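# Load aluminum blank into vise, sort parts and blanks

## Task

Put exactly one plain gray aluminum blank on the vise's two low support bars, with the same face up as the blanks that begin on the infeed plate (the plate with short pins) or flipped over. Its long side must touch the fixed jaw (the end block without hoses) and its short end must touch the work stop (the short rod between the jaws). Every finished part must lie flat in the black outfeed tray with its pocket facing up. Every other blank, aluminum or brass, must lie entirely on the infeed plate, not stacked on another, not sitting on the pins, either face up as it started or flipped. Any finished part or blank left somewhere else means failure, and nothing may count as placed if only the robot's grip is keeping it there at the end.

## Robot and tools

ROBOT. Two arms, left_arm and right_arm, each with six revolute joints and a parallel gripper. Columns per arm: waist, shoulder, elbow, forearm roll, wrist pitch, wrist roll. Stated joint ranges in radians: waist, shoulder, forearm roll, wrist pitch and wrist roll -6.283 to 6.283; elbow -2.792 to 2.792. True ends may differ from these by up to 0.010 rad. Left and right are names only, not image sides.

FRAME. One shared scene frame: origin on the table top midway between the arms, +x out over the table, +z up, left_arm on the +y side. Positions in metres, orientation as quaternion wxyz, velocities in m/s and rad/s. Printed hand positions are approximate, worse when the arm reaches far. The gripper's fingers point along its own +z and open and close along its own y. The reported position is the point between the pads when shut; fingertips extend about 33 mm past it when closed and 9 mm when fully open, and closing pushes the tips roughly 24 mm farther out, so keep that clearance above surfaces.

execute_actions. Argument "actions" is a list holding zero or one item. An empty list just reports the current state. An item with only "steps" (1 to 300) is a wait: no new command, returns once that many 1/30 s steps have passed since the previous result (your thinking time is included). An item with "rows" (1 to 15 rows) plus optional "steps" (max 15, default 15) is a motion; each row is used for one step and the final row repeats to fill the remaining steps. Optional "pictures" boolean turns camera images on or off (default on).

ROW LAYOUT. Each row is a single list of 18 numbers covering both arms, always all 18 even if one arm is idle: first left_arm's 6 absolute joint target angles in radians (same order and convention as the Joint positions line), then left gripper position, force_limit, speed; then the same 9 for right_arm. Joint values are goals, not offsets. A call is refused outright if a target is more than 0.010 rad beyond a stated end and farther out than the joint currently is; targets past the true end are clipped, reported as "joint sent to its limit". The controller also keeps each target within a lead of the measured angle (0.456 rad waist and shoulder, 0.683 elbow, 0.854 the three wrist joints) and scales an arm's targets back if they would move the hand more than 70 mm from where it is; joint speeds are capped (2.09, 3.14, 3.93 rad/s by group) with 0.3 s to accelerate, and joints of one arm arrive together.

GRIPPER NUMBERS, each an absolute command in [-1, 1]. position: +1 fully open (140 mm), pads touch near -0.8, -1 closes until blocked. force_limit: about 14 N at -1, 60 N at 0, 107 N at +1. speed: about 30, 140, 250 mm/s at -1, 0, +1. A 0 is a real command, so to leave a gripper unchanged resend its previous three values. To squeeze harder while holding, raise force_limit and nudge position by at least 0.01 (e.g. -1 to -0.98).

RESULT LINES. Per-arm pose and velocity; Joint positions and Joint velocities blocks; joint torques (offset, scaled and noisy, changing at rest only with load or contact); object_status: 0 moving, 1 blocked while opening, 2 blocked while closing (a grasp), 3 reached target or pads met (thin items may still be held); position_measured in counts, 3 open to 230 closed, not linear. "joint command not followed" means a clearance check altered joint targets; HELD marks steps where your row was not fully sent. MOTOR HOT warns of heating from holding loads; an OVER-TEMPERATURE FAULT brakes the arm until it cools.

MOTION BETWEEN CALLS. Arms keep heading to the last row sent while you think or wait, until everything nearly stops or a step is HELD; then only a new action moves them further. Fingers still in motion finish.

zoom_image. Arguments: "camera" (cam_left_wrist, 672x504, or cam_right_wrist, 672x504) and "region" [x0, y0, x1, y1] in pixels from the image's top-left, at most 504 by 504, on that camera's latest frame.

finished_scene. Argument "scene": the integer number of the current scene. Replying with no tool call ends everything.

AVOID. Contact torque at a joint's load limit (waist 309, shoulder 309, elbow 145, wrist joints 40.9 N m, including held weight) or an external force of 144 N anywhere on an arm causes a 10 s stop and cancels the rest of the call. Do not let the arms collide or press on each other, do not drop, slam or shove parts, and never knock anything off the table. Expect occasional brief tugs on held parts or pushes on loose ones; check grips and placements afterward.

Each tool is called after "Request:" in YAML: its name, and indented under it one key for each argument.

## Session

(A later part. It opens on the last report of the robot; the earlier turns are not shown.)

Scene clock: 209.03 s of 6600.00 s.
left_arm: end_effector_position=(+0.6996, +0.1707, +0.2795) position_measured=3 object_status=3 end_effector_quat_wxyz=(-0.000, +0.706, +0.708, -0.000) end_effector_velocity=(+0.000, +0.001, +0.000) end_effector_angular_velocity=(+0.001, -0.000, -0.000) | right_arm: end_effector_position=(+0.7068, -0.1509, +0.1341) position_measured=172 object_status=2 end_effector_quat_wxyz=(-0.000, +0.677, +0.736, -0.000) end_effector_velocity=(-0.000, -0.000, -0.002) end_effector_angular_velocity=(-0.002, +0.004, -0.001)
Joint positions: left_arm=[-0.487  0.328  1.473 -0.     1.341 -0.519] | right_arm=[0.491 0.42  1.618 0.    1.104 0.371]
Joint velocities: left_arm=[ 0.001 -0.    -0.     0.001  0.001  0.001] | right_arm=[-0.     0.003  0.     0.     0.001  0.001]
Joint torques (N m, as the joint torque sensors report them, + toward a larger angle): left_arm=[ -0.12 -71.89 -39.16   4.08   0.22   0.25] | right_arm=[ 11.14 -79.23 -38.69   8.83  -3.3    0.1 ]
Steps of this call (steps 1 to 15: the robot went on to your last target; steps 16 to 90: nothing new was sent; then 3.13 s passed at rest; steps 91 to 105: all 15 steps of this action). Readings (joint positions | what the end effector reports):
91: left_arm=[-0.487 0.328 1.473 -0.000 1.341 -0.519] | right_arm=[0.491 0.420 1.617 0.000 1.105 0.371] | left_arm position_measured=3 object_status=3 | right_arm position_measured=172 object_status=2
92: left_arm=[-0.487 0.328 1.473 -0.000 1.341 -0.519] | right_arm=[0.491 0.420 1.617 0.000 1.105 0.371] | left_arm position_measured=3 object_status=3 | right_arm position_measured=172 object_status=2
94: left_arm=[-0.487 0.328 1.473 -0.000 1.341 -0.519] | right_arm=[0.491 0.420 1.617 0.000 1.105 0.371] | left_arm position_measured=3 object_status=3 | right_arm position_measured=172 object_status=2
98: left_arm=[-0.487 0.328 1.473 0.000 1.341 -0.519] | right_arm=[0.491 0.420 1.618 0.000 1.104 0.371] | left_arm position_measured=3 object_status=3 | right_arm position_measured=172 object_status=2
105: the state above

Request:
execute_actions:
  actions:
    - {"rows": [[-0.487,0.3277,1.4732,0,1.3407,-0.519,1,0,0, 0.4914,0.4207,1.6182,0,1.1032,0.3708,-1,0,-0.5],[-0.487,0.3277,1.4732,0,1.3407,-0.519,1,0,0, 0.4914,0.4210,1.6186,0,1.1026,0.3708,-1,0,-0.5]], "steps": 12}
  pictures: false

Scene clock: 212.60 s of 6600.00 s.
left_arm: end_effector_position=(+0.6996, +0.1707, +0.2795) position_measured=3 object_status=3 end_effector_quat_wxyz=(-0.000, +0.706, +0.708, -0.000) end_effector_velocity=(-0.000, +0.000, +0.001) end_effector_angular_velocity=(-0.001, -0.001, -0.000) | right_arm: end_effector_position=(+0.7068, -0.1508, +0.1333) position_measured=172 object_status=2 end_effector_quat_wxyz=(-0.000, +0.677, +0.736, -0.000) end_effector_velocity=(-0.000, -0.000, -0.000) end_effector_angular_velocity=(-0.000, +0.001, -0.000)
Joint positions: left_arm=[-0.487  0.328  1.473  0.     1.341 -0.519] | right_arm=[0.492 0.421 1.619 0.    1.103 0.371]
Joint velocities: left_arm=[-0.    -0.001  0.     0.    -0.     0.   ] | right_arm=[-0.     0.001 -0.     0.     0.001  0.   ]
Joint torques (N m, as the joint torque sensors report them, + toward a larger angle): left_arm=[ -0.07 -69.95 -38.05   4.31   0.33   0.14] | right_arm=[ 14.56 -78.75 -39.51  10.43  -4.64  -0.01]
Steps of this call (steps 1 to 15: the robot went on to your last target; steps 16 to 90: nothing new was sent; then 0.17 s passed at rest; steps 91 to 102: all 12 steps of this action). Readings (joint positions | what the end effector reports):
91: left_arm=[-0.487 0.328 1.473 -0.000 1.341 -0.519] | right_arm=[0.492 0.420 1.618 0.000 1.104 0.371] | left_arm position_measured=3 object_status=3 | right_arm position_measured=172 object_status=2
92: left_arm=[-0.487 0.328 1.473 0.000 1.341 -0.519] | right_arm=[0.492 0.420 1.618 0.000 1.104 0.371] | left_arm position_measured=3 object_status=3 | right_arm position_measured=172 object_status=2
94: left_arm=[-0.487 0.328 1.473 -0.000 1.341 -0.519] | right_arm=[0.492 0.421 1.619 0.000 1.103 0.371] | left_arm position_measured=3 object_status=3 | right_arm position_measured=172 object_status=2
98: left_arm=[-0.487 0.328 1.473 0.000 1.341 -0.519] | right_arm=[0.492 0.421 1.619 0.000 1.103 0.371] | left_arm position_measured=3 object_status=3 | right_arm position_measured=172 object_status=2
102: the state above

Request:
execute_actions:
  actions:
    - {"rows": [[-0.487,0.3277,1.4732,0,1.3407,-0.519,1,0,0, 0.4910,0.4208,1.6189,0,1.1025,0.3704,-1,0,-0.5],[-0.487,0.3277,1.4732,0,1.3407,-0.519,1,0,0, 0.4910,0.4212,1.6193,0,1.1017,0.3704,-1,0,-0.5],[-0.487,0.3277,1.4732,0,1.3407,-0.519,1,0,0, 0.4910,0.4215,1.6198,0,1.1009,0.3704,-1,0,-0.5]], "steps": 12}
  pictures: false

Scene clock: 216.77 s of 6600.00 s.
left_arm: end_effector_position=(+0.6996, +0.1707, +0.2795) position_measured=3 object_status=3 end_effector_quat_wxyz=(-0.000, +0.706, +0.708, -0.000) end_effector_velocity=(-0.000, -0.000, -0.000) end_effector_angular_velocity=(-0.001, +0.001, -0.000) | right_arm: end_effector_position=(+0.7069, -0.1512, +0.1323) position_measured=172 object_status=2 end_effector_quat_wxyz=(-0.000, +0.677, +0.736, -0.000) end_effector_velocity=(-0.000, +0.000, -0.000) end_effector_angular_velocity=(-0.000, +0.000, +0.001)
Joint positions: left_arm=[-0.487  0.328  1.473 -0.     1.341 -0.519] | right_arm=[0.491 0.422 1.62  0.    1.101 0.37 ]
Joint velocities: left_arm=[ 0.     0.     0.001 -0.001 -0.     0.001] | right_arm=[ 0. -0.  0. -0. -0. -0.]
Joint torques (N m, as the joint torque sensors report them, + toward a larger angle): left_arm=[ -2.59 -71.33 -38.38   4.15   0.45   0.12] | right_arm=[  2.87 -83.21 -38.83   4.79  -3.03   0.07]
Steps of this call (steps 1 to 15: the robot went on to your last target; steps 16 to 90: nothing new was sent; then 0.77 s passed at rest; steps 91 to 102: all 12 steps of this action). Readings (joint positions | what the end effector reports):
91: left_arm=[-0.487 0.328 1.473 -0.000 1.341 -0.519] | right_arm=[0.491 0.421 1.619 0.000 1.103 0.371] | left_arm position_measured=3 object_status=3 | right_arm position_measured=172 object_status=2
92: left_arm=[-0.487 0.328 1.473 -0.000 1.341 -0.519] | right_arm=[0.491 0.421 1.619 0.000 1.103 0.371] | left_arm position_measured=3 object_status=3 | right_arm position_measured=172 object_status=2
94: left_arm=[-0.487 0.328 1.473 -0.000 1.341 -0.519] | right_arm=[0.491 0.421 1.619 0.000 1.102 0.371] | left_arm position_measured=3 object_status=3 | right_arm position_measured=172 object_status=2
98: left_arm=[-0.487 0.328 1.473 -0.000 1.341 -0.519] | right_arm=[0.491 0.421 1.620 0.000 1.101 0.370] | left_arm position_measured=3 object_status=3 | right_arm position_measured=172 object_status=2
102: the state above

Request:
execute_actions:
  actions:
    - {"rows": [[-0.487,0.3277,1.4732,0,1.3407,-0.519,1,0,0, 0.4910,0.4219,1.6204,0,1.0999,0.3704,-1,0,-0.5],[-0.487,0.3277,1.4732,0,1.3407,-0.519,1,0,0, 0.4910,0.4223,1.6210,0,1.0989,0.3704,-1,0,-0.5]], "steps": 12}
  pictures: false

Scene clock: 219.90 s of 6600.00 s.
left_arm: end_effector_position=(+0.6996, +0.1707, +0.2795) position_measured=3 object_status=3 end_effector_quat_wxyz=(-0.000, +0.706, +0.708, -0.000) end_effector_velocity=(+0.000, +0.000, -0.000) end_effector_angular_velocity=(+0.000, -0.000, -0.000) | right_arm: end_effector_position=(+0.7068, -0.1513, +0.1311) position_measured=172 object_status=2 end_effector_quat_wxyz=(-0.000, +0.677, +0.736, -0.000) end_effector_velocity=(+0.000, +0.001, +0.001) end_effector_angular_velocity=(+0.001, -0.002, +0.001)
Joint positions: left_arm=[-0.487  0.328  1.473  0.     1.341 -0.519] | right_arm=[ 0.491  0.422  1.621 -0.     1.099  0.37 ]
Joint velocities: left_arm=[-0.  0.  0.  0. -0.  0.] | right_arm=[ 0.001 -0.001 -0.    -0.    -0.001  0.   ]
Joint torques (N m, as the joint torque sensors report them, + toward a larger angle): left_arm=[ -2.06 -69.66 -39.24   4.43   0.48   0.17] | right_arm=[ -0.37 -85.54 -39.56   4.05  -2.02  -0.18]
Steps of this call (steps 1 to 15: the robot went on to your last target; steps 16 to 82: nothing new was sent; steps 83 to 94: all 12 steps of this action). Readings (joint positions | what the end effector reports):
83: left_arm=[-0.487 0.328 1.473 0.000 1.341 -0.519] | right_arm=[0.491 0.422 1.620 0.000 1.101 0.370] | left_arm position_measured=3 object_status=3 | right_arm position_measured=172 object_status=2
84: left_arm=[-0.487 0.328 1.473 0.000 1.341 -0.519] | right_arm=[0.491 0.422 1.620 -0.000 1.101 0.370] | left_arm position_measured=3 object_status=3 | right_arm position_measured=172 object_status=2
86: left_arm=[-0.487 0.328 1.473 -0.000 1.341 -0.519] | right_arm=[0.491 0.422 1.621 -0.000 1.100 0.370] | left_arm position_measured=3 object_status=3 | right_arm position_measured=172 object_status=2
90: left_arm=[-0.487 0.328 1.473 -0.000 1.341 -0.519] | right_arm=[0.491 0.422 1.621 -0.000 1.099 0.370] | left_arm position_measured=3 object_status=3 | right_arm position_measured=172 object_status=2
94: the state above

Request:
execute_actions:
  actions:
    - {"rows": [[-0.487,0.3277,1.4732,0,1.3407,-0.519,1,0,0, 0.4910,0.4227,1.6216,0,1.0979,0.3704,-1,0,-0.5],[-0.487,0.3277,1.4732,0,1.3407,-0.519,1,0,0, 0.4910,0.4231,1.6222,0,1.0969,0.3704,-1,0,-0.5]], "steps": 12}

Scene clock: 223.33 s of 6600.00 s.
left_arm: end_effector_position=(+0.6996, +0.1707, +0.2795) position_measured=3 object_status=3 end_effector_quat_wxyz=(-0.000, +0.706, +0.708, -0.000) end_effector_velocity=(+0.000, -0.000, +0.001) end_effector_angular_velocity=(-0.001, -0.001, +0.003) | right_arm: end_effector_position=(+0.7068, -0.1513, +0.1301) position_measured=172 object_status=2 end_effector_quat_wxyz=(-0.000, +0.677, +0.736, -0.000) end_effector_velocity=(-0.000, -0.000, -0.001) end_effector_angular_velocity=(-0.000, +0.002, +0.000)
Joint positions: left_arm=[-0.487  0.328  1.473 -0.     1.341 -0.519] | right_arm=[ 0.491  0.423  1.622 -0.     1.097  0.37 ]
Joint velocities: left_arm=[ 0.    -0.    -0.001 -0.    -0.001 -0.003] | right_arm=[-0.001  0.001  0.001  0.001 -0.001 -0.001]
Joint torques (N m, as the joint torque sensors report them, + toward a larger angle): left_arm=[ -1.24 -70.9  -38.97   4.39   0.55   0.05] | right_arm=[  2.23 -46.85 -24.78   4.78  -6.91   0.33]
Steps of this call (steps 1 to 15: the robot went on to your last target; steps 16 to 90: nothing new was sent; then 0.03 s passed at rest; steps 91 to 102: all 12 steps of this action). Readings (joint positions | what the end effector reports):
91: left_arm=[-0.487 0.328 1.473 0.000 1.341 -0.519] | right_arm=[0.491 0.422 1.621 -0.000 1.099 0.370] | left_arm position_measured=3 object_status=3 | right_arm position_measured=172 object_status=2
92: left_arm=[-0.487 0.328 1.473 0.000 1.341 -0.519] | right_arm=[0.491 0.422 1.621 -0.000 1.098 0.370] | left_arm position_measured=3 object_status=3 | right_arm position_measured=172 object_status=2
94: left_arm=[-0.487 0.328 1.473 -0.000 1.341 -0.519] | right_arm=[0.491 0.423 1.622 -0.000 1.098 0.370] | left_arm position_measured=3 object_status=3 | right_arm position_measured=172 object_status=2
98: left_arm=[-0.487 0.328 1.473 -0.000 1.341 -0.519] | right_arm=[0.491 0.423 1.622 -0.000 1.097 0.370] | left_arm position_measured=3 object_status=3 | right_arm position_measured=172 object_status=2
102: the state above

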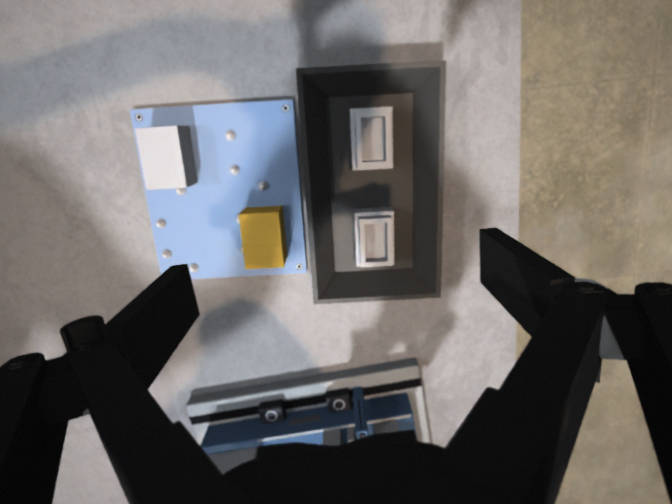

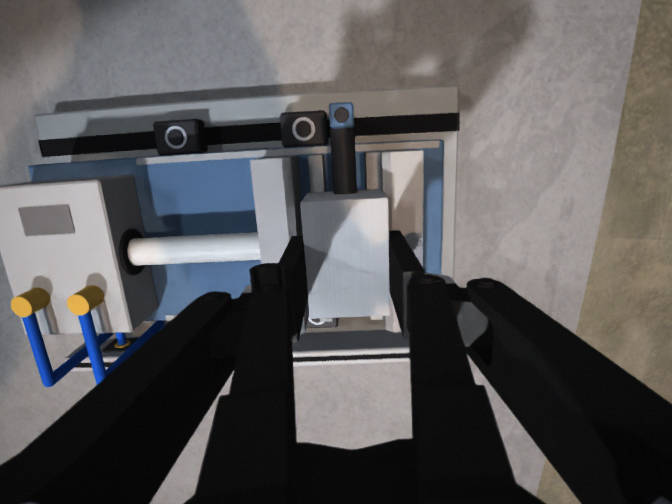

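Request:
zoom_image:
  camera: "cam_right_wrist"
  region: [240, 150, 460, 340]

Region (240, 150, 460, 340) of cam_right_wrist's 672x504 image, scaled by 2.291, with more detail than that image has; it fills the top 435 rows of this view, and the rest is white.

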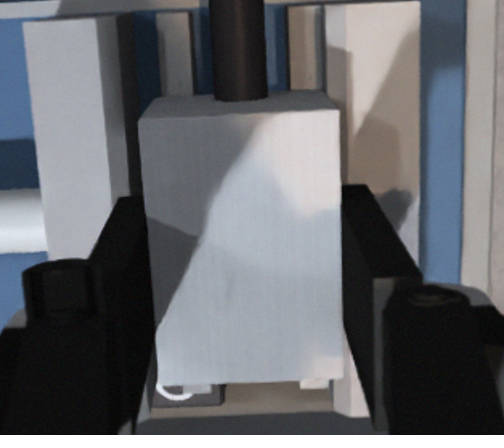

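Request:
execute_actions:
  actions: []

Scene clock: 239.27 s of 6600.00 s.
left_arm: end_effector_position=(+0.6996, +0.1707, +0.2795) position_measured=3 object_status=3 end_effector_quat_wxyz=(-0.000, +0.706, +0.708, -0.000) end_effector_velocity=(+0.000, -0.000, -0.000) end_effector_angular_velocity=(+0.000, -0.000, -0.001) | right_arm: end_effector_position=(+0.7068, -0.1514, +0.1299) position_measured=172 object_status=2 end_effector_quat_wxyz=(-0.000, +0.677, +0.736, -0.000) end_effector_velocity=(-0.000, -0.001, +0.001) end_effector_angular_velocity=(+0.000, -0.001, -0.002)
Joint positions: left_arm=[-0.487  0.328  1.473 -0.     1.341 -0.519] | right_arm=[ 0.491  0.423  1.622 -0.     1.097  0.37 ]
Joint velocities: left_arm=[-0.     0.     0.     0.001 -0.     0.   ] | right_arm=[-0.001 -0.002  0.    -0.     0.001  0.001]
Joint torques (N m, as the joint torque sensors report them, + toward a larger angle): left_arm=[ -1.37 -72.69 -39.41   4.57   0.4    0.03] | right_arm=[  0.28 -33.87 -16.78   3.85  -7.63   0.08]
Steps of this call (steps 1 to 15: the robot went on to your last target; steps 16 to 90: nothing new was sent; then 12.93 s passed at rest). Readings (joint positions | what the end effector reports):
1: left_arm=[-0.487 0.328 1.473 -0.000 1.341 -0.519] | right_arm=[0.491 0.423 1.622 -0.000 1.097 0.370] | left_arm position_measured=3 object_status=3 | right_arm position_measured=172 object_status=2
2: left_arm=[-0.487 0.328 1.473 -0.000 1.341 -0.519] | right_arm=[0.491 0.423 1.622 -0.000 1.097 0.370] | left_arm position_measured=3 object_status=3 | right_arm position_measured=172 object_status=2
4: left_arm=[-0.487 0.328 1.473 -0.000 1.341 -0.519] | right_arm=[0.491 0.423 1.622 -0.000 1.097 0.370] | left_arm position_measured=3 object_status=3 | right_arm position_measured=172 object_status=2
8: left_arm=[-0.487 0.328 1.473 -0.000 1.341 -0.519] | right_arm=[0.491 0.423 1.622 -0.000 1.097 0.370] | left_arm position_measured=3 object_status=3 | right_arm position_measured=172 object_status=2
90: the state above
All arms were judged still, so your last target was given up. Only a new action makes them travel on or press farther. Fingers that are still opening or closing keep moving.

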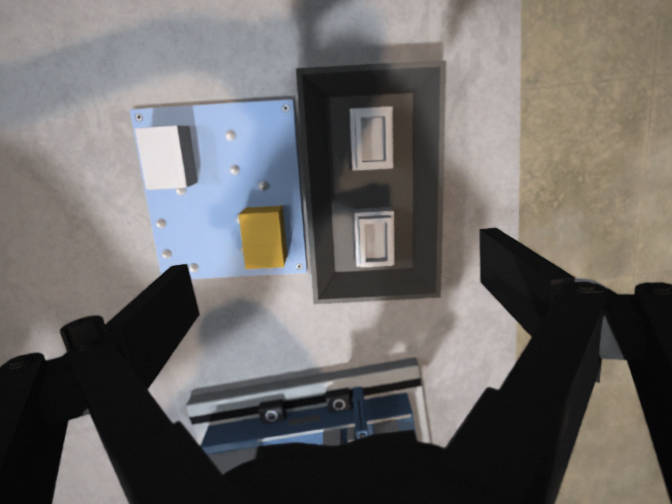

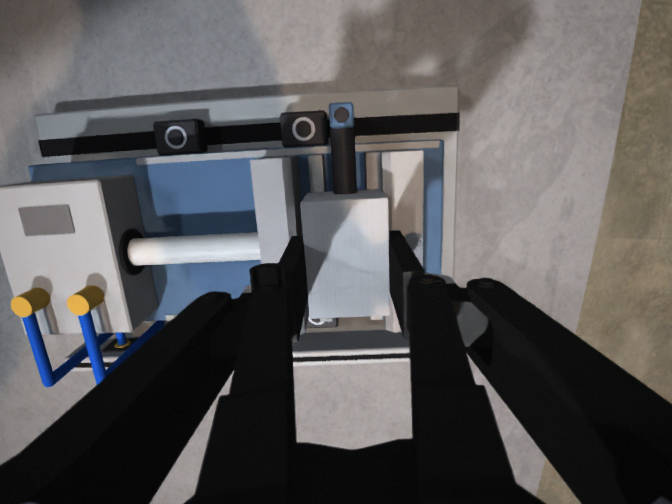

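Request:
execute_actions:
  actions:
    - {"rows": [[-0.487,0.3277,1.4732,0,1.3407,-0.519,1,0,0, 0.4910,0.4222,1.6209,0,1.0991,0.3704,-1,0,-0.5]], "steps": 15}
  pictures: false

Scene clock: 244.13 s of 6600.00 s.
left_arm: end_effector_position=(+0.6996, +0.1707, +0.2795) position_measured=3 object_status=3 end_effector_quat_wxyz=(-0.000, +0.706, +0.708, -0.000) end_effector_velocity=(-0.000, -0.001, +0.001) end_effector_angular_velocity=(-0.000, -0.002, -0.002) | right_arm: end_effector_position=(+0.7067, -0.1514, +0.1309) position_measured=172 object_status=2 end_effector_quat_wxyz=(-0.000, +0.677, +0.736, -0.001) end_effector_velocity=(+0.001, -0.000, +0.002) end_effector_angular_velocity=(+0.001, -0.002, -0.000)
Joint positions: left_arm=[-0.487  0.328  1.473  0.     1.341 -0.519] | right_arm=[0.491 0.422 1.621 0.    1.099 0.37 ]
Joint velocities: left_arm=[-0.001 -0.001 -0.001  0.001  0.     0.001] | right_arm=[-0.    -0.002 -0.001 -0.     0.001 -0.   ]
Joint torques (N m, as the joint torque sensors report them, + toward a larger angle): left_arm=[  0.6  -71.22 -39.63   4.08   0.19   0.27] | right_arm=[ -1.59 -87.24 -37.19   3.91  -0.22   0.12]
Steps of this call (steps 1 to 90: nothing new was sent; then 1.37 s passed at rest; steps 91 to 105: all 15 steps of this action). Readings (joint positions | what the end effector reports):
91: left_arm=[-0.487 0.328 1.473 0.000 1.341 -0.519] | right_arm=[0.491 0.423 1.622 0.000 1.097 0.370] | left_arm position_measured=3 object_status=3 | right_arm position_measured=172 object_status=2
92: left_arm=[-0.487 0.328 1.473 -0.000 1.341 -0.519] | right_arm=[0.491 0.423 1.622 0.000 1.097 0.370] | left_arm position_measured=3 object_status=3 | right_arm position_measured=172 object_status=2
94: left_arm=[-0.487 0.328 1.473 0.000 1.341 -0.519] | right_arm=[0.491 0.423 1.622 0.000 1.098 0.370] | left_arm position_measured=3 object_status=3 | right_arm position_measured=172 object_status=2
98: left_arm=[-0.487 0.328 1.473 -0.000 1.341 -0.519] | right_arm=[0.491 0.423 1.621 0.000 1.099 0.370] | left_arm position_measured=3 object_status=3 | right_arm position_measured=172 object_status=2
105: the state above

Request:
execute_actions:
  actions:
    - {"rows": [[-0.487,0.3277,1.4732,0,1.3407,-0.519,1,0,0, 0.4915,0.4232,1.6194,0,1.0996,0.3709,-1,0,-0.5]], "steps": 15}
  pictures: false

Scene clock: 247.50 s of 6600.00 s.
left_arm: end_effector_position=(+0.6996, +0.1707, +0.2795) position_measured=3 object_status=3 end_effector_quat_wxyz=(-0.000, +0.706, +0.708, -0.000) end_effector_velocity=(+0.001, +0.000, +0.001) end_effector_angular_velocity=(-0.000, -0.002, +0.002) | right_arm: end_effector_position=(+0.7073, -0.1508, +0.1313) position_measured=172 object_status=2 end_effector_quat_wxyz=(-0.000, +0.677, +0.736, -0.000) end_effector_velocity=(+0.001, -0.001, -0.001) end_effector_angular_velocity=(-0.001, +0.001, -0.001)
Joint positions: left_arm=[-0.487  0.328  1.473  0.     1.341 -0.519] | right_arm=[ 0.491  0.423  1.619 -0.     1.1    0.371]
Joint velocities: left_arm=[ 0.    -0.    -0.001  0.001 -0.001 -0.002] | right_arm=[-0.002  0.001 -0.    -0.    -0.    -0.001]
Joint torques (N m, as the joint torque sensors report them, + toward a larger angle): left_arm=[  0.46 -70.89 -38.04   4.42   0.45   0.19] | right_arm=[  9.72 -76.82 -50.76   8.01 -12.27   0.1 ]
Steps of this call (steps 1 to 15: the robot went on to your last target; steps 16 to 86: nothing new was sent; steps 87 to 101: all 15 steps of this action). Readings (joint positions | what the end effector reports):
87: left_arm=[-0.487 0.328 1.473 0.000 1.341 -0.519] | right_arm=[0.491 0.422 1.621 -0.000 1.099 0.370] | left_arm position_measured=3 object_status=3 | right_arm position_measured=172 object_status=2
88: left_arm=[-0.487 0.328 1.473 0.000 1.341 -0.519] | right_arm=[0.491 0.422 1.620 -0.000 1.099 0.370] | left_arm position_measured=3 object_status=3 | right_arm position_measured=172 object_status=2
90: left_arm=[-0.487 0.328 1.473 -0.000 1.341 -0.519] | right_arm=[0.491 0.423 1.620 -0.000 1.100 0.371] | left_arm position_measured=3 object_status=3 | right_arm position_measured=172 object_status=2
94: left_arm=[-0.487 0.328 1.473 0.000 1.341 -0.519] | right_arm=[0.491 0.423 1.620 -0.000 1.100 0.371] | left_arm position_measured=3 object_status=3 | right_arm position_measured=172 object_status=2
101: the state above

Request:
execute_actions:
  actions:
    - {"rows": [[-0.487,0.3277,1.4732,0,1.3407,-0.519,1,0,0, 0.4916,0.4232,1.6206,0,1.0984,0.3710,-1,0,-0.5]], "steps": 15}
  pictures: false

Scene clock: 250.43 s of 6600.00 s.
left_arm: end_effector_position=(+0.6996, +0.1707, +0.2795) position_measured=3 object_status=3 end_effector_quat_wxyz=(-0.000, +0.706, +0.708, -0.000) end_effector_velocity=(-0.001, +0.001, +0.000) end_effector_angular_velocity=(+0.001, +0.001, +0.001) | right_arm: end_effector_position=(+0.7070, -0.1507, +0.1306) position_measured=172 object_status=2 end_effector_quat_wxyz=(-0.000, +0.677, +0.736, -0.000) end_effector_velocity=(-0.001, +0.000, -0.000) end_effector_angular_velocity=(+0.000, +0.001, +0.001)
Joint positions: left_arm=[-0.487  0.328  1.473 -0.     1.341 -0.519] | right_arm=[0.492 0.423 1.621 0.    1.098 0.371]
Joint velocities: left_arm=[ 0.    -0.001  0.    -0.     0.002 -0.001] | right_arm=[ 0.    -0.     0.001  0.001  0.    -0.002]
Joint torques (N m, as the joint torque sensors report them, + toward a larger angle): left_arm=[ -2.03 -72.08 -39.21   4.58   0.27   0.26] | right_arm=[ 13.99 -69.97 -41.94  10.37  -9.65  -0.26]
Steps of this call (steps 1 to 15: the robot went on to your last target; steps 16 to 73: nothing new was sent; steps 74 to 88: all 15 steps of this action). Readings (joint positions | what the end effector reports):
74: left_arm=[-0.487 0.328 1.473 0.000 1.341 -0.519] | right_arm=[0.492 0.423 1.619 0.000 1.100 0.371] | left_arm position_measured=3 object_status=3 | right_arm position_measured=172 object_status=2
75: left_arm=[-0.487 0.328 1.473 0.000 1.341 -0.519] | right_arm=[0.492 0.423 1.619 0.000 1.099 0.371] | left_arm position_measured=3 object_status=3 | right_arm position_measured=172 object_status=2
77: left_arm=[-0.487 0.328 1.473 -0.000 1.341 -0.519] | right_arm=[0.492 0.423 1.620 0.000 1.098 0.371] | left_arm position_measured=3 object_status=3 | right_arm position_measured=172 object_status=2
81: left_arm=[-0.487 0.328 1.473 -0.000 1.341 -0.519] | right_arm=[0.492 0.423 1.620 0.000 1.098 0.371] | left_arm position_measured=3 object_status=3 | right_arm position_measured=172 object_status=2
88: the state above

Request:
execute_actions:
  actions:
    - {"rows": [[-0.487,0.3277,1.4732,0,1.3407,-0.519,1,0,0, 0.4916,0.4232,1.6206,0,1.0984,0.3710,-0.1,0,-0.8]], "steps": 15}
  pictures: true

Scene clock: 256.10 s of 6600.00 s.
left_arm: end_effector_position=(+0.6996, +0.1707, +0.2795) position_measured=3 object_status=3 end_effector_quat_wxyz=(-0.000, +0.706, +0.708, -0.000) end_effector_velocity=(-0.000, -0.000, +0.000) end_effector_angular_velocity=(-0.001, -0.000, +0.000) | right_arm: end_effector_position=(+0.7068, -0.1506, +0.1306) position_measured=141 object_status=0 end_effector_quat_wxyz=(-0.000, +0.677, +0.736, -0.000) end_effector_velocity=(+0.001, +0.000, +0.002) end_effector_angular_velocity=(+0.002, -0.004, +0.000)
Joint positions: left_arm=[-0.487  0.328  1.473  0.     1.341 -0.519] | right_arm=[0.492 0.423 1.621 0.    1.098 0.371]
Joint velocities: left_arm=[-0.    -0.001  0.001 -0.001 -0.001 -0.   ] | right_arm=[-0.    -0.002 -0.     0.    -0.002 -0.001]
Joint torques (N m, as the joint torque sensors report them, + toward a larger angle): left_arm=[ -0.15 -70.62 -39.61   4.35   0.35  -0.18] | right_arm=[ -1.49 -84.61 -37.22   3.79  -0.4    0.38]
Steps of this call (steps 1 to 15: the robot went on to your last target; steps 16 to 90: nothing new was sent; then 2.17 s passed at rest; steps 91 to 105: all 15 steps of this action). Readings (joint positions | what the end effector reports):
91: left_arm=[-0.487 0.328 1.473 0.000 1.341 -0.519] | right_arm=[0.492 0.423 1.621 0.000 1.098 0.371] | left_arm position_measured=3 object_status=3 | right_arm position_measured=172 object_status=0
92: left_arm=[-0.487 0.328 1.473 0.000 1.341 -0.519] | right_arm=[0.492 0.423 1.621 0.000 1.098 0.371] | left_arm position_measured=3 object_status=3 | right_arm position_measured=172 object_status=0
94: left_arm=[-0.487 0.328 1.473 0.000 1.341 -0.519] | right_arm=[0.492 0.423 1.621 0.000 1.098 0.371] | left_arm position_measured=3 object_status=3 | right_arm position_measured=165 object_status=0
98: left_arm=[-0.487 0.328 1.473 0.000 1.341 -0.519] | right_arm=[0.492 0.423 1.621 0.000 1.098 0.371] | left_arm position_measured=3 object_status=3 | right_arm position_measured=154 object_status=0
105: the state above

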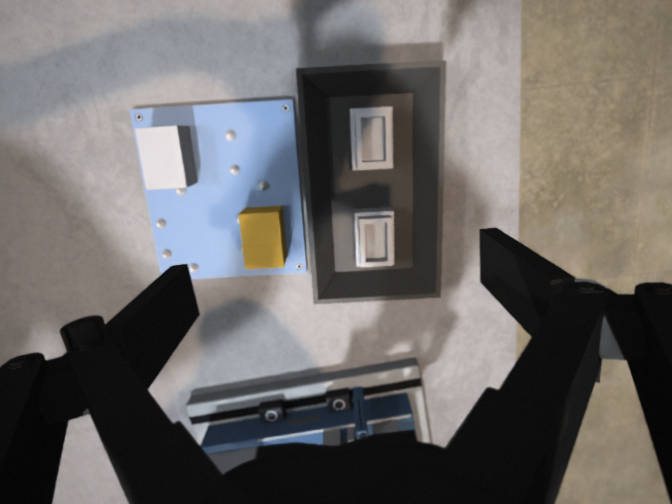

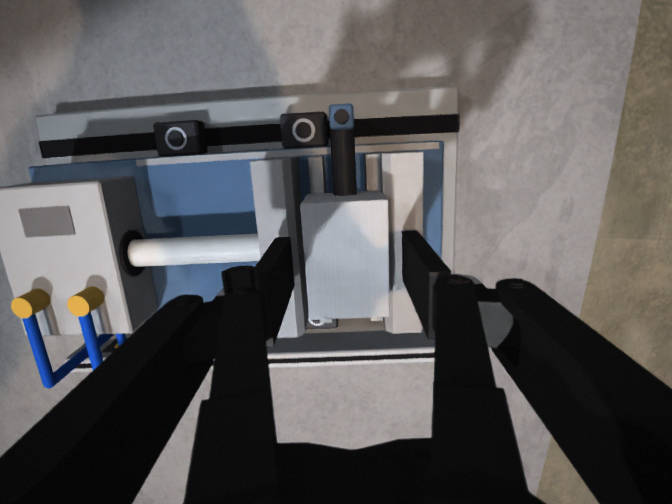

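Released. Now raise slowly.

Request:
execute_actions:
  actions:
    - {"rows": [[-0.487,0.3277,1.4732,0,1.3407,-0.519,1,0,0, 0.4916,0.4197,1.6158,0,1.1066,0.3710,-0.1,0,-0.8],[-0.487,0.3277,1.4732,0,1.3407,-0.519,1,0,0, 0.4916,0.4197,1.6158,0,1.1066,0.3710,-0.1,0,-0.8],[-0.487,0.3277,1.4732,0,1.3407,-0.519,1,0,0, 0.4916,0.4197,1.6158,0,1.1066,0.3710,-0.1,0,-0.8],[-0.487,0.3277,1.4732,0,1.3407,-0.519,1,0,0, 0.4916,0.4197,1.6158,0,1.1066,0.3710,-0.1,0,-0.8],[-0.487,0.3277,1.4732,0,1.3407,-0.519,1,0,0, 0.4916,0.4127,1.6078,0,1.1220,0.3710,-0.1,0,-0.8],[-0.487,0.3277,1.4732,0,1.3407,-0.519,1,0,0, 0.4916,0.4127,1.6078,0,1.1220,0.3710,-0.1,0,-0.8],[-0.487,0.3277,1.4732,0,1.3407,-0.519,1,0,0, 0.4916,0.4127,1.6078,0,1.1220,0.3710,-0.1,0,-0.8],[-0.487,0.3277,1.4732,0,1.3407,-0.519,1,0,0, 0.4916,0.4000,1.5935,0,1.1490,0.3710,-0.1,0,-0.8],[-0.487,0.3277,1.4732,0,1.3407,-0.519,1,0,0, 0.4916,0.4000,1.5935,0,1.1490,0.3710,-0.1,0,-0.8],[-0.487,0.3277,1.4732,0,1.3407,-0.519,1,0,0, 0.4916,0.4000,1.5935,0,1.1490,0.3710,-0.1,0,-0.8],[-0.487,0.3277,1.4732,0,1.3407,-0.519,1,0,0, 0.4916,0.372,1.562,0,1.208,0.3710,-0.1,0,-0.8]], "steps": 15}
  pictures: false

Request:
execute_actions:
  actions:
    - {"steps": 15}
  pictures: true

Scene clock: 262.43 s of 6600.00 s.
left_arm: end_effector_position=(+0.6996, +0.1707, +0.2795) position_measured=3 object_status=3 end_effector_quat_wxyz=(-0.000, +0.706, +0.708, -0.000) end_effector_velocity=(-0.001, +0.000, -0.000) end_effector_angular_velocity=(+0.001, +0.002, -0.000) | right_arm: end_effector_position=(+0.7038, -0.1524, +0.1965) position_measured=141 object_status=3 end_effector_quat_wxyz=(+0.000, +0.677, +0.736, +0.001) end_effector_velocity=(-0.012, -0.006, +0.097) end_effector_angular_velocity=(+0.000, +0.001, -0.001)
Joint positions: left_arm=[-0.487  0.328  1.473  0.     1.341 -0.519] | right_arm=[ 0.492  0.374  1.564 -0.     1.202  0.371]
Joint velocities: left_arm=[ 0.    -0.     0.001 -0.     0.002  0.   ] | right_arm=[-0.    -0.075 -0.078  0.001  0.154 -0.   ]
Joint torques (N m, as the joint torque sensors report them, + toward a larger angle): left_arm=[ -0.03 -71.53 -38.52   4.43   0.33  -0.24] | right_arm=[ -2.78 -41.31 -21.13   2.44  -0.12   0.26]
Steps of this call (steps 1 to 15: the robot went on to your last target; steps 16 to 90: nothing new was sent; then 2.83 s passed at rest; steps 91 to 105: all 15 steps of this action). Readings (joint positions | what the end effector reports):
91: left_arm=[-0.487 0.328 1.473 -0.000 1.341 -0.519] | right_arm=[0.492 0.423 1.620 -0.000 1.098 0.371] | left_arm position_measured=3 object_status=3 | right_arm position_measured=141 object_status=3
92: left_arm=[-0.487 0.328 1.473 0.000 1.341 -0.519] | right_arm=[0.492 0.422 1.619 -0.000 1.101 0.371] | left_arm position_measured=3 object_status=3 | right_arm position_measured=141 object_status=3
94: left_arm=[-0.487 0.328 1.473 0.000 1.341 -0.519] | right_arm=[0.492 0.420 1.616 -0.000 1.105 0.371] | left_arm position_measured=3 object_status=3 | right_arm position_measured=141 object_status=3
98: left_arm=[-0.487 0.328 1.473 0.000 1.341 -0.519] | right_arm=[0.492 0.413 1.608 -0.000 1.120 0.371] | left_arm position_measured=3 object_status=3 | right_arm position_measured=141 object_status=3
105: the state above

Scene clock: 262.93 s of 6600.00 s.
left_arm: end_effector_position=(+0.6996, +0.1707, +0.2795) position_measured=3 object_status=3 end_effector_quat_wxyz=(-0.000, +0.706, +0.708, -0.000) end_effector_velocity=(+0.000, -0.000, +0.000) end_effector_angular_velocity=(+0.000, -0.001, +0.002) | right_arm: end_effector_position=(+0.7031, -0.1527, +0.1990) position_measured=141 object_status=3 end_effector_quat_wxyz=(-0.000, +0.677, +0.736, -0.000) end_effector_velocity=(-0.000, +0.001, +0.001) end_effector_angular_velocity=(+0.001, -0.002, +0.001)
Joint positions: left_arm=[-0.487  0.328  1.473  0.     1.341 -0.519] | right_arm=[ 0.492  0.372  1.562 -0.     1.208  0.371]
Joint velocities: left_arm=[ 0.     0.    -0.     0.    -0.    -0.002] | right_arm=[ 0.001 -0.001 -0.     0.    -0.001  0.   ]
Joint torques (N m, as the joint torque sensors report them, + toward a larger angle): left_arm=[  0.16 -69.24 -38.96   4.2    0.37   0.29] | right_arm=[  0.59 -81.97 -38.22   4.03   0.02   0.13]
Steps of this call (steps 1 to 15: the robot went on to your last target). Readings (joint positions | what the end effector reports):
1: left_arm=[-0.487 0.328 1.473 0.000 1.341 -0.519] | right_arm=[0.492 0.373 1.563 -0.000 1.206 0.371] | left_arm position_measured=3 object_status=3 | right_arm position_measured=141 object_status=3
2: left_arm=[-0.487 0.328 1.473 -0.000 1.341 -0.519] | right_arm=[0.492 0.372 1.563 -0.000 1.207 0.371] | left_arm position_measured=3 object_status=3 | right_arm position_measured=141 object_status=3
4: left_arm=[-0.487 0.328 1.473 -0.000 1.341 -0.519] | right_arm=[0.492 0.372 1.562 -0.000 1.208 0.371] | left_arm position_measured=3 object_status=3 | right_arm position_measured=141 object_status=3
8: left_arm=[-0.487 0.328 1.473 0.000 1.341 -0.519] | right_arm=[0.492 0.372 1.562 -0.000 1.208 0.371] | left_arm position_measured=3 object_status=3 | right_arm position_measured=141 object_status=3
15: the state above
All arms were judged still, so your last target was given up. Only a new action makes them travel on or press farther. Fingers that are still opening or closing keep moving.

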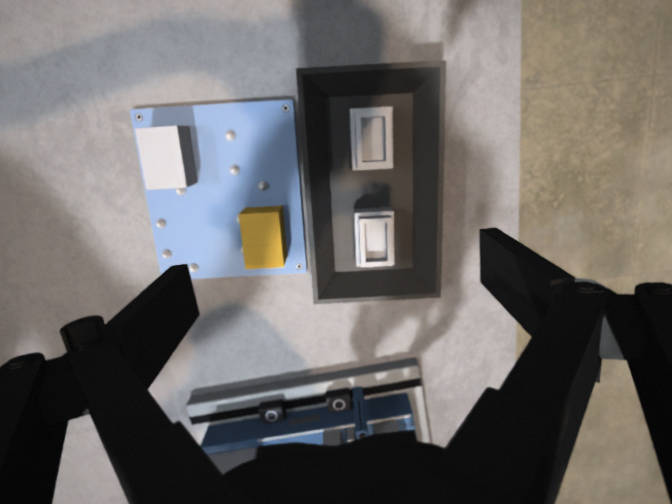

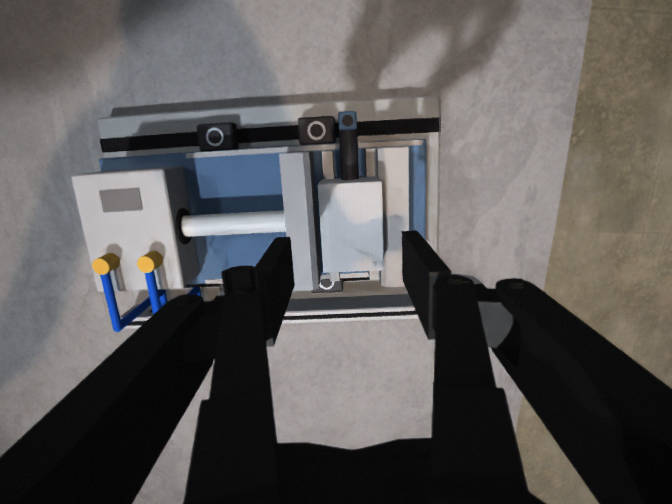

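Request:
zoom_image:
  camera: "cam_right_wrist"
  region: [270, 130, 450, 300]

Region (270, 130, 450, 300) of cam_right_wrist's 672x504 image, scaled by 2.800, with more detail than that image has.

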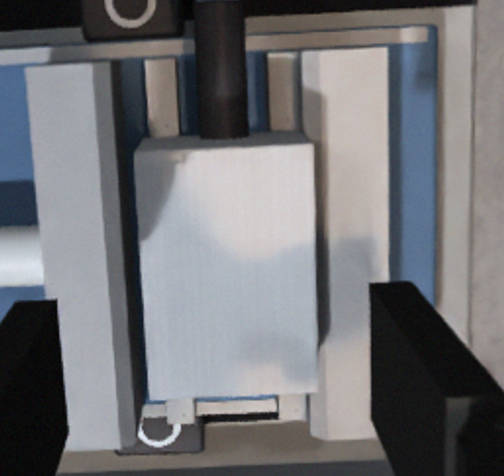

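Request:
zoom_image:
  camera: "cam_left_wrist"
  region: [120, 50, 460, 310]

Region (120, 50, 460, 310) of cam_left_wrist's 672x504 image, scaled by 1.482, with more detail than that image has; it fills the top 385 rows of this view, and the rest is white.

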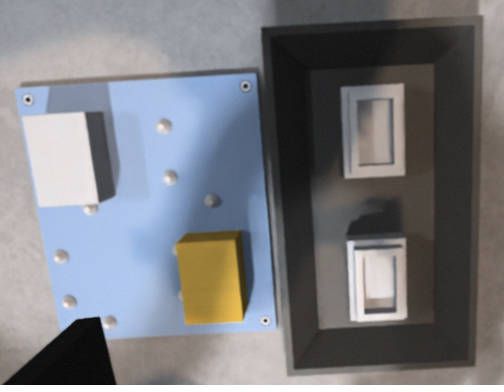

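Request:
zoom_image:
  camera: "cam_left_wrist"
  region: [310, 170, 450, 310]

Request:
zoom_image:
  camera: "cam_left_wrist"
  region: [310, 60, 450, 200]

Region (310, 170, 450, 310) of cam_left_wrist's 672x504 image, scaled by 3.600, with more detail than that image has.

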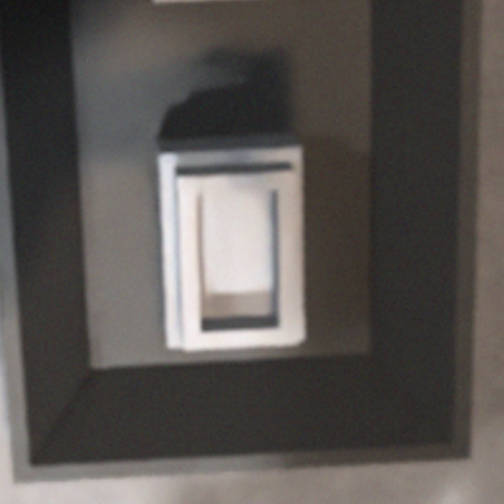

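Region (310, 60, 450, 200) of cam_left_wrist's 672x504 image, scaled by 3.600, with more detail than that image has.

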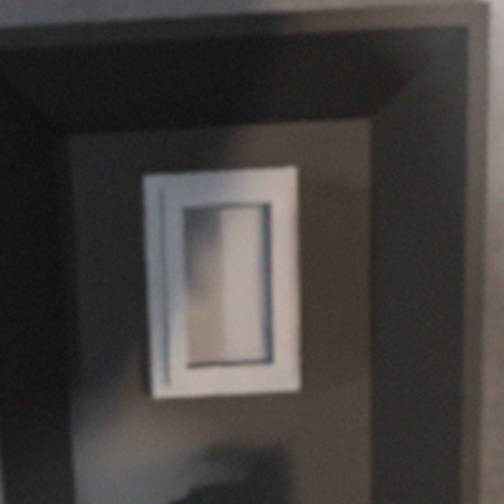

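Request:
execute_actions:
  actions: []

Scene clock: 287.97 s of 6600.00 s.
left_arm: end_effector_position=(+0.6996, +0.1707, +0.2795) position_measured=3 object_status=3 end_effector_quat_wxyz=(-0.000, +0.706, +0.708, -0.000) end_effector_velocity=(-0.000, +0.000, -0.001) end_effector_angular_velocity=(+0.001, +0.002, -0.001) | right_arm: end_effector_position=(+0.7031, -0.1526, +0.1990) position_measured=141 object_status=3 end_effector_quat_wxyz=(-0.000, +0.677, +0.736, -0.000) end_effector_velocity=(+0.000, -0.000, -0.001) end_effector_angular_velocity=(-0.001, +0.000, -0.001)
Joint positions: left_arm=[-0.487  0.328  1.473 -0.     1.341 -0.519] | right_arm=[0.492 0.372 1.562 0.    1.208 0.371]
Joint velocities: left_arm=[-0.     0.001  0.    -0.     0.     0.001] | right_arm=[-0.     0.001 -0.    -0.     0.     0.001]
Joint torques (N m, as the joint torque sensors report them, + toward a larger angle): left_arm=[  0.44 -69.7  -38.62   4.42   0.31   0.36] | right_arm=[  1.02 -80.33 -36.99   3.83  -0.12   0.  ]
Steps of this call (steps 1 to 90: nothing new was sent; then 22.03 s passed at rest). Readings (joint positions | what the end effector reports):
1: left_arm=[-0.487 0.328 1.473 0.000 1.341 -0.519] | right_arm=[0.492 0.372 1.562 -0.000 1.208 0.371] | left_arm position_measured=3 object_status=3 | right_arm position_measured=141 object_status=3
2: left_arm=[-0.487 0.328 1.473 -0.000 1.341 -0.519] | right_arm=[0.492 0.372 1.562 -0.000 1.208 0.371] | left_arm position_measured=3 object_status=3 | right_arm position_measured=141 object_status=3
4: left_arm=[-0.487 0.328 1.473 0.000 1.341 -0.519] | right_arm=[0.492 0.372 1.562 -0.000 1.208 0.371] | left_arm position_measured=3 object_status=3 | right_arm position_measured=141 object_status=3
8: left_arm=[-0.487 0.328 1.473 -0.000 1.341 -0.519] | right_arm=[0.492 0.372 1.562 -0.000 1.208 0.371] | left_arm position_measured=3 object_status=3 | right_arm position_measured=141 object_status=3
90: the state above

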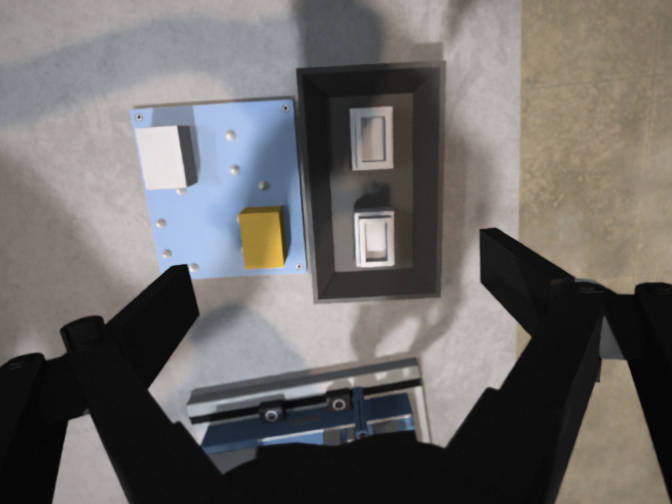

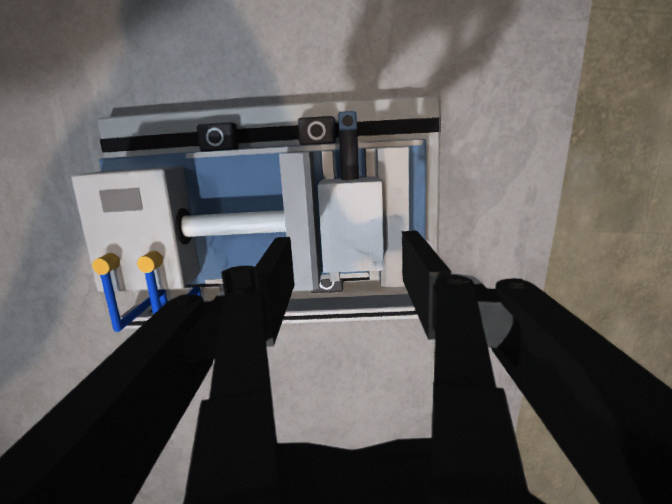

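Request:
finished_scene:
  scene: 2

The scene is finished: the task was done.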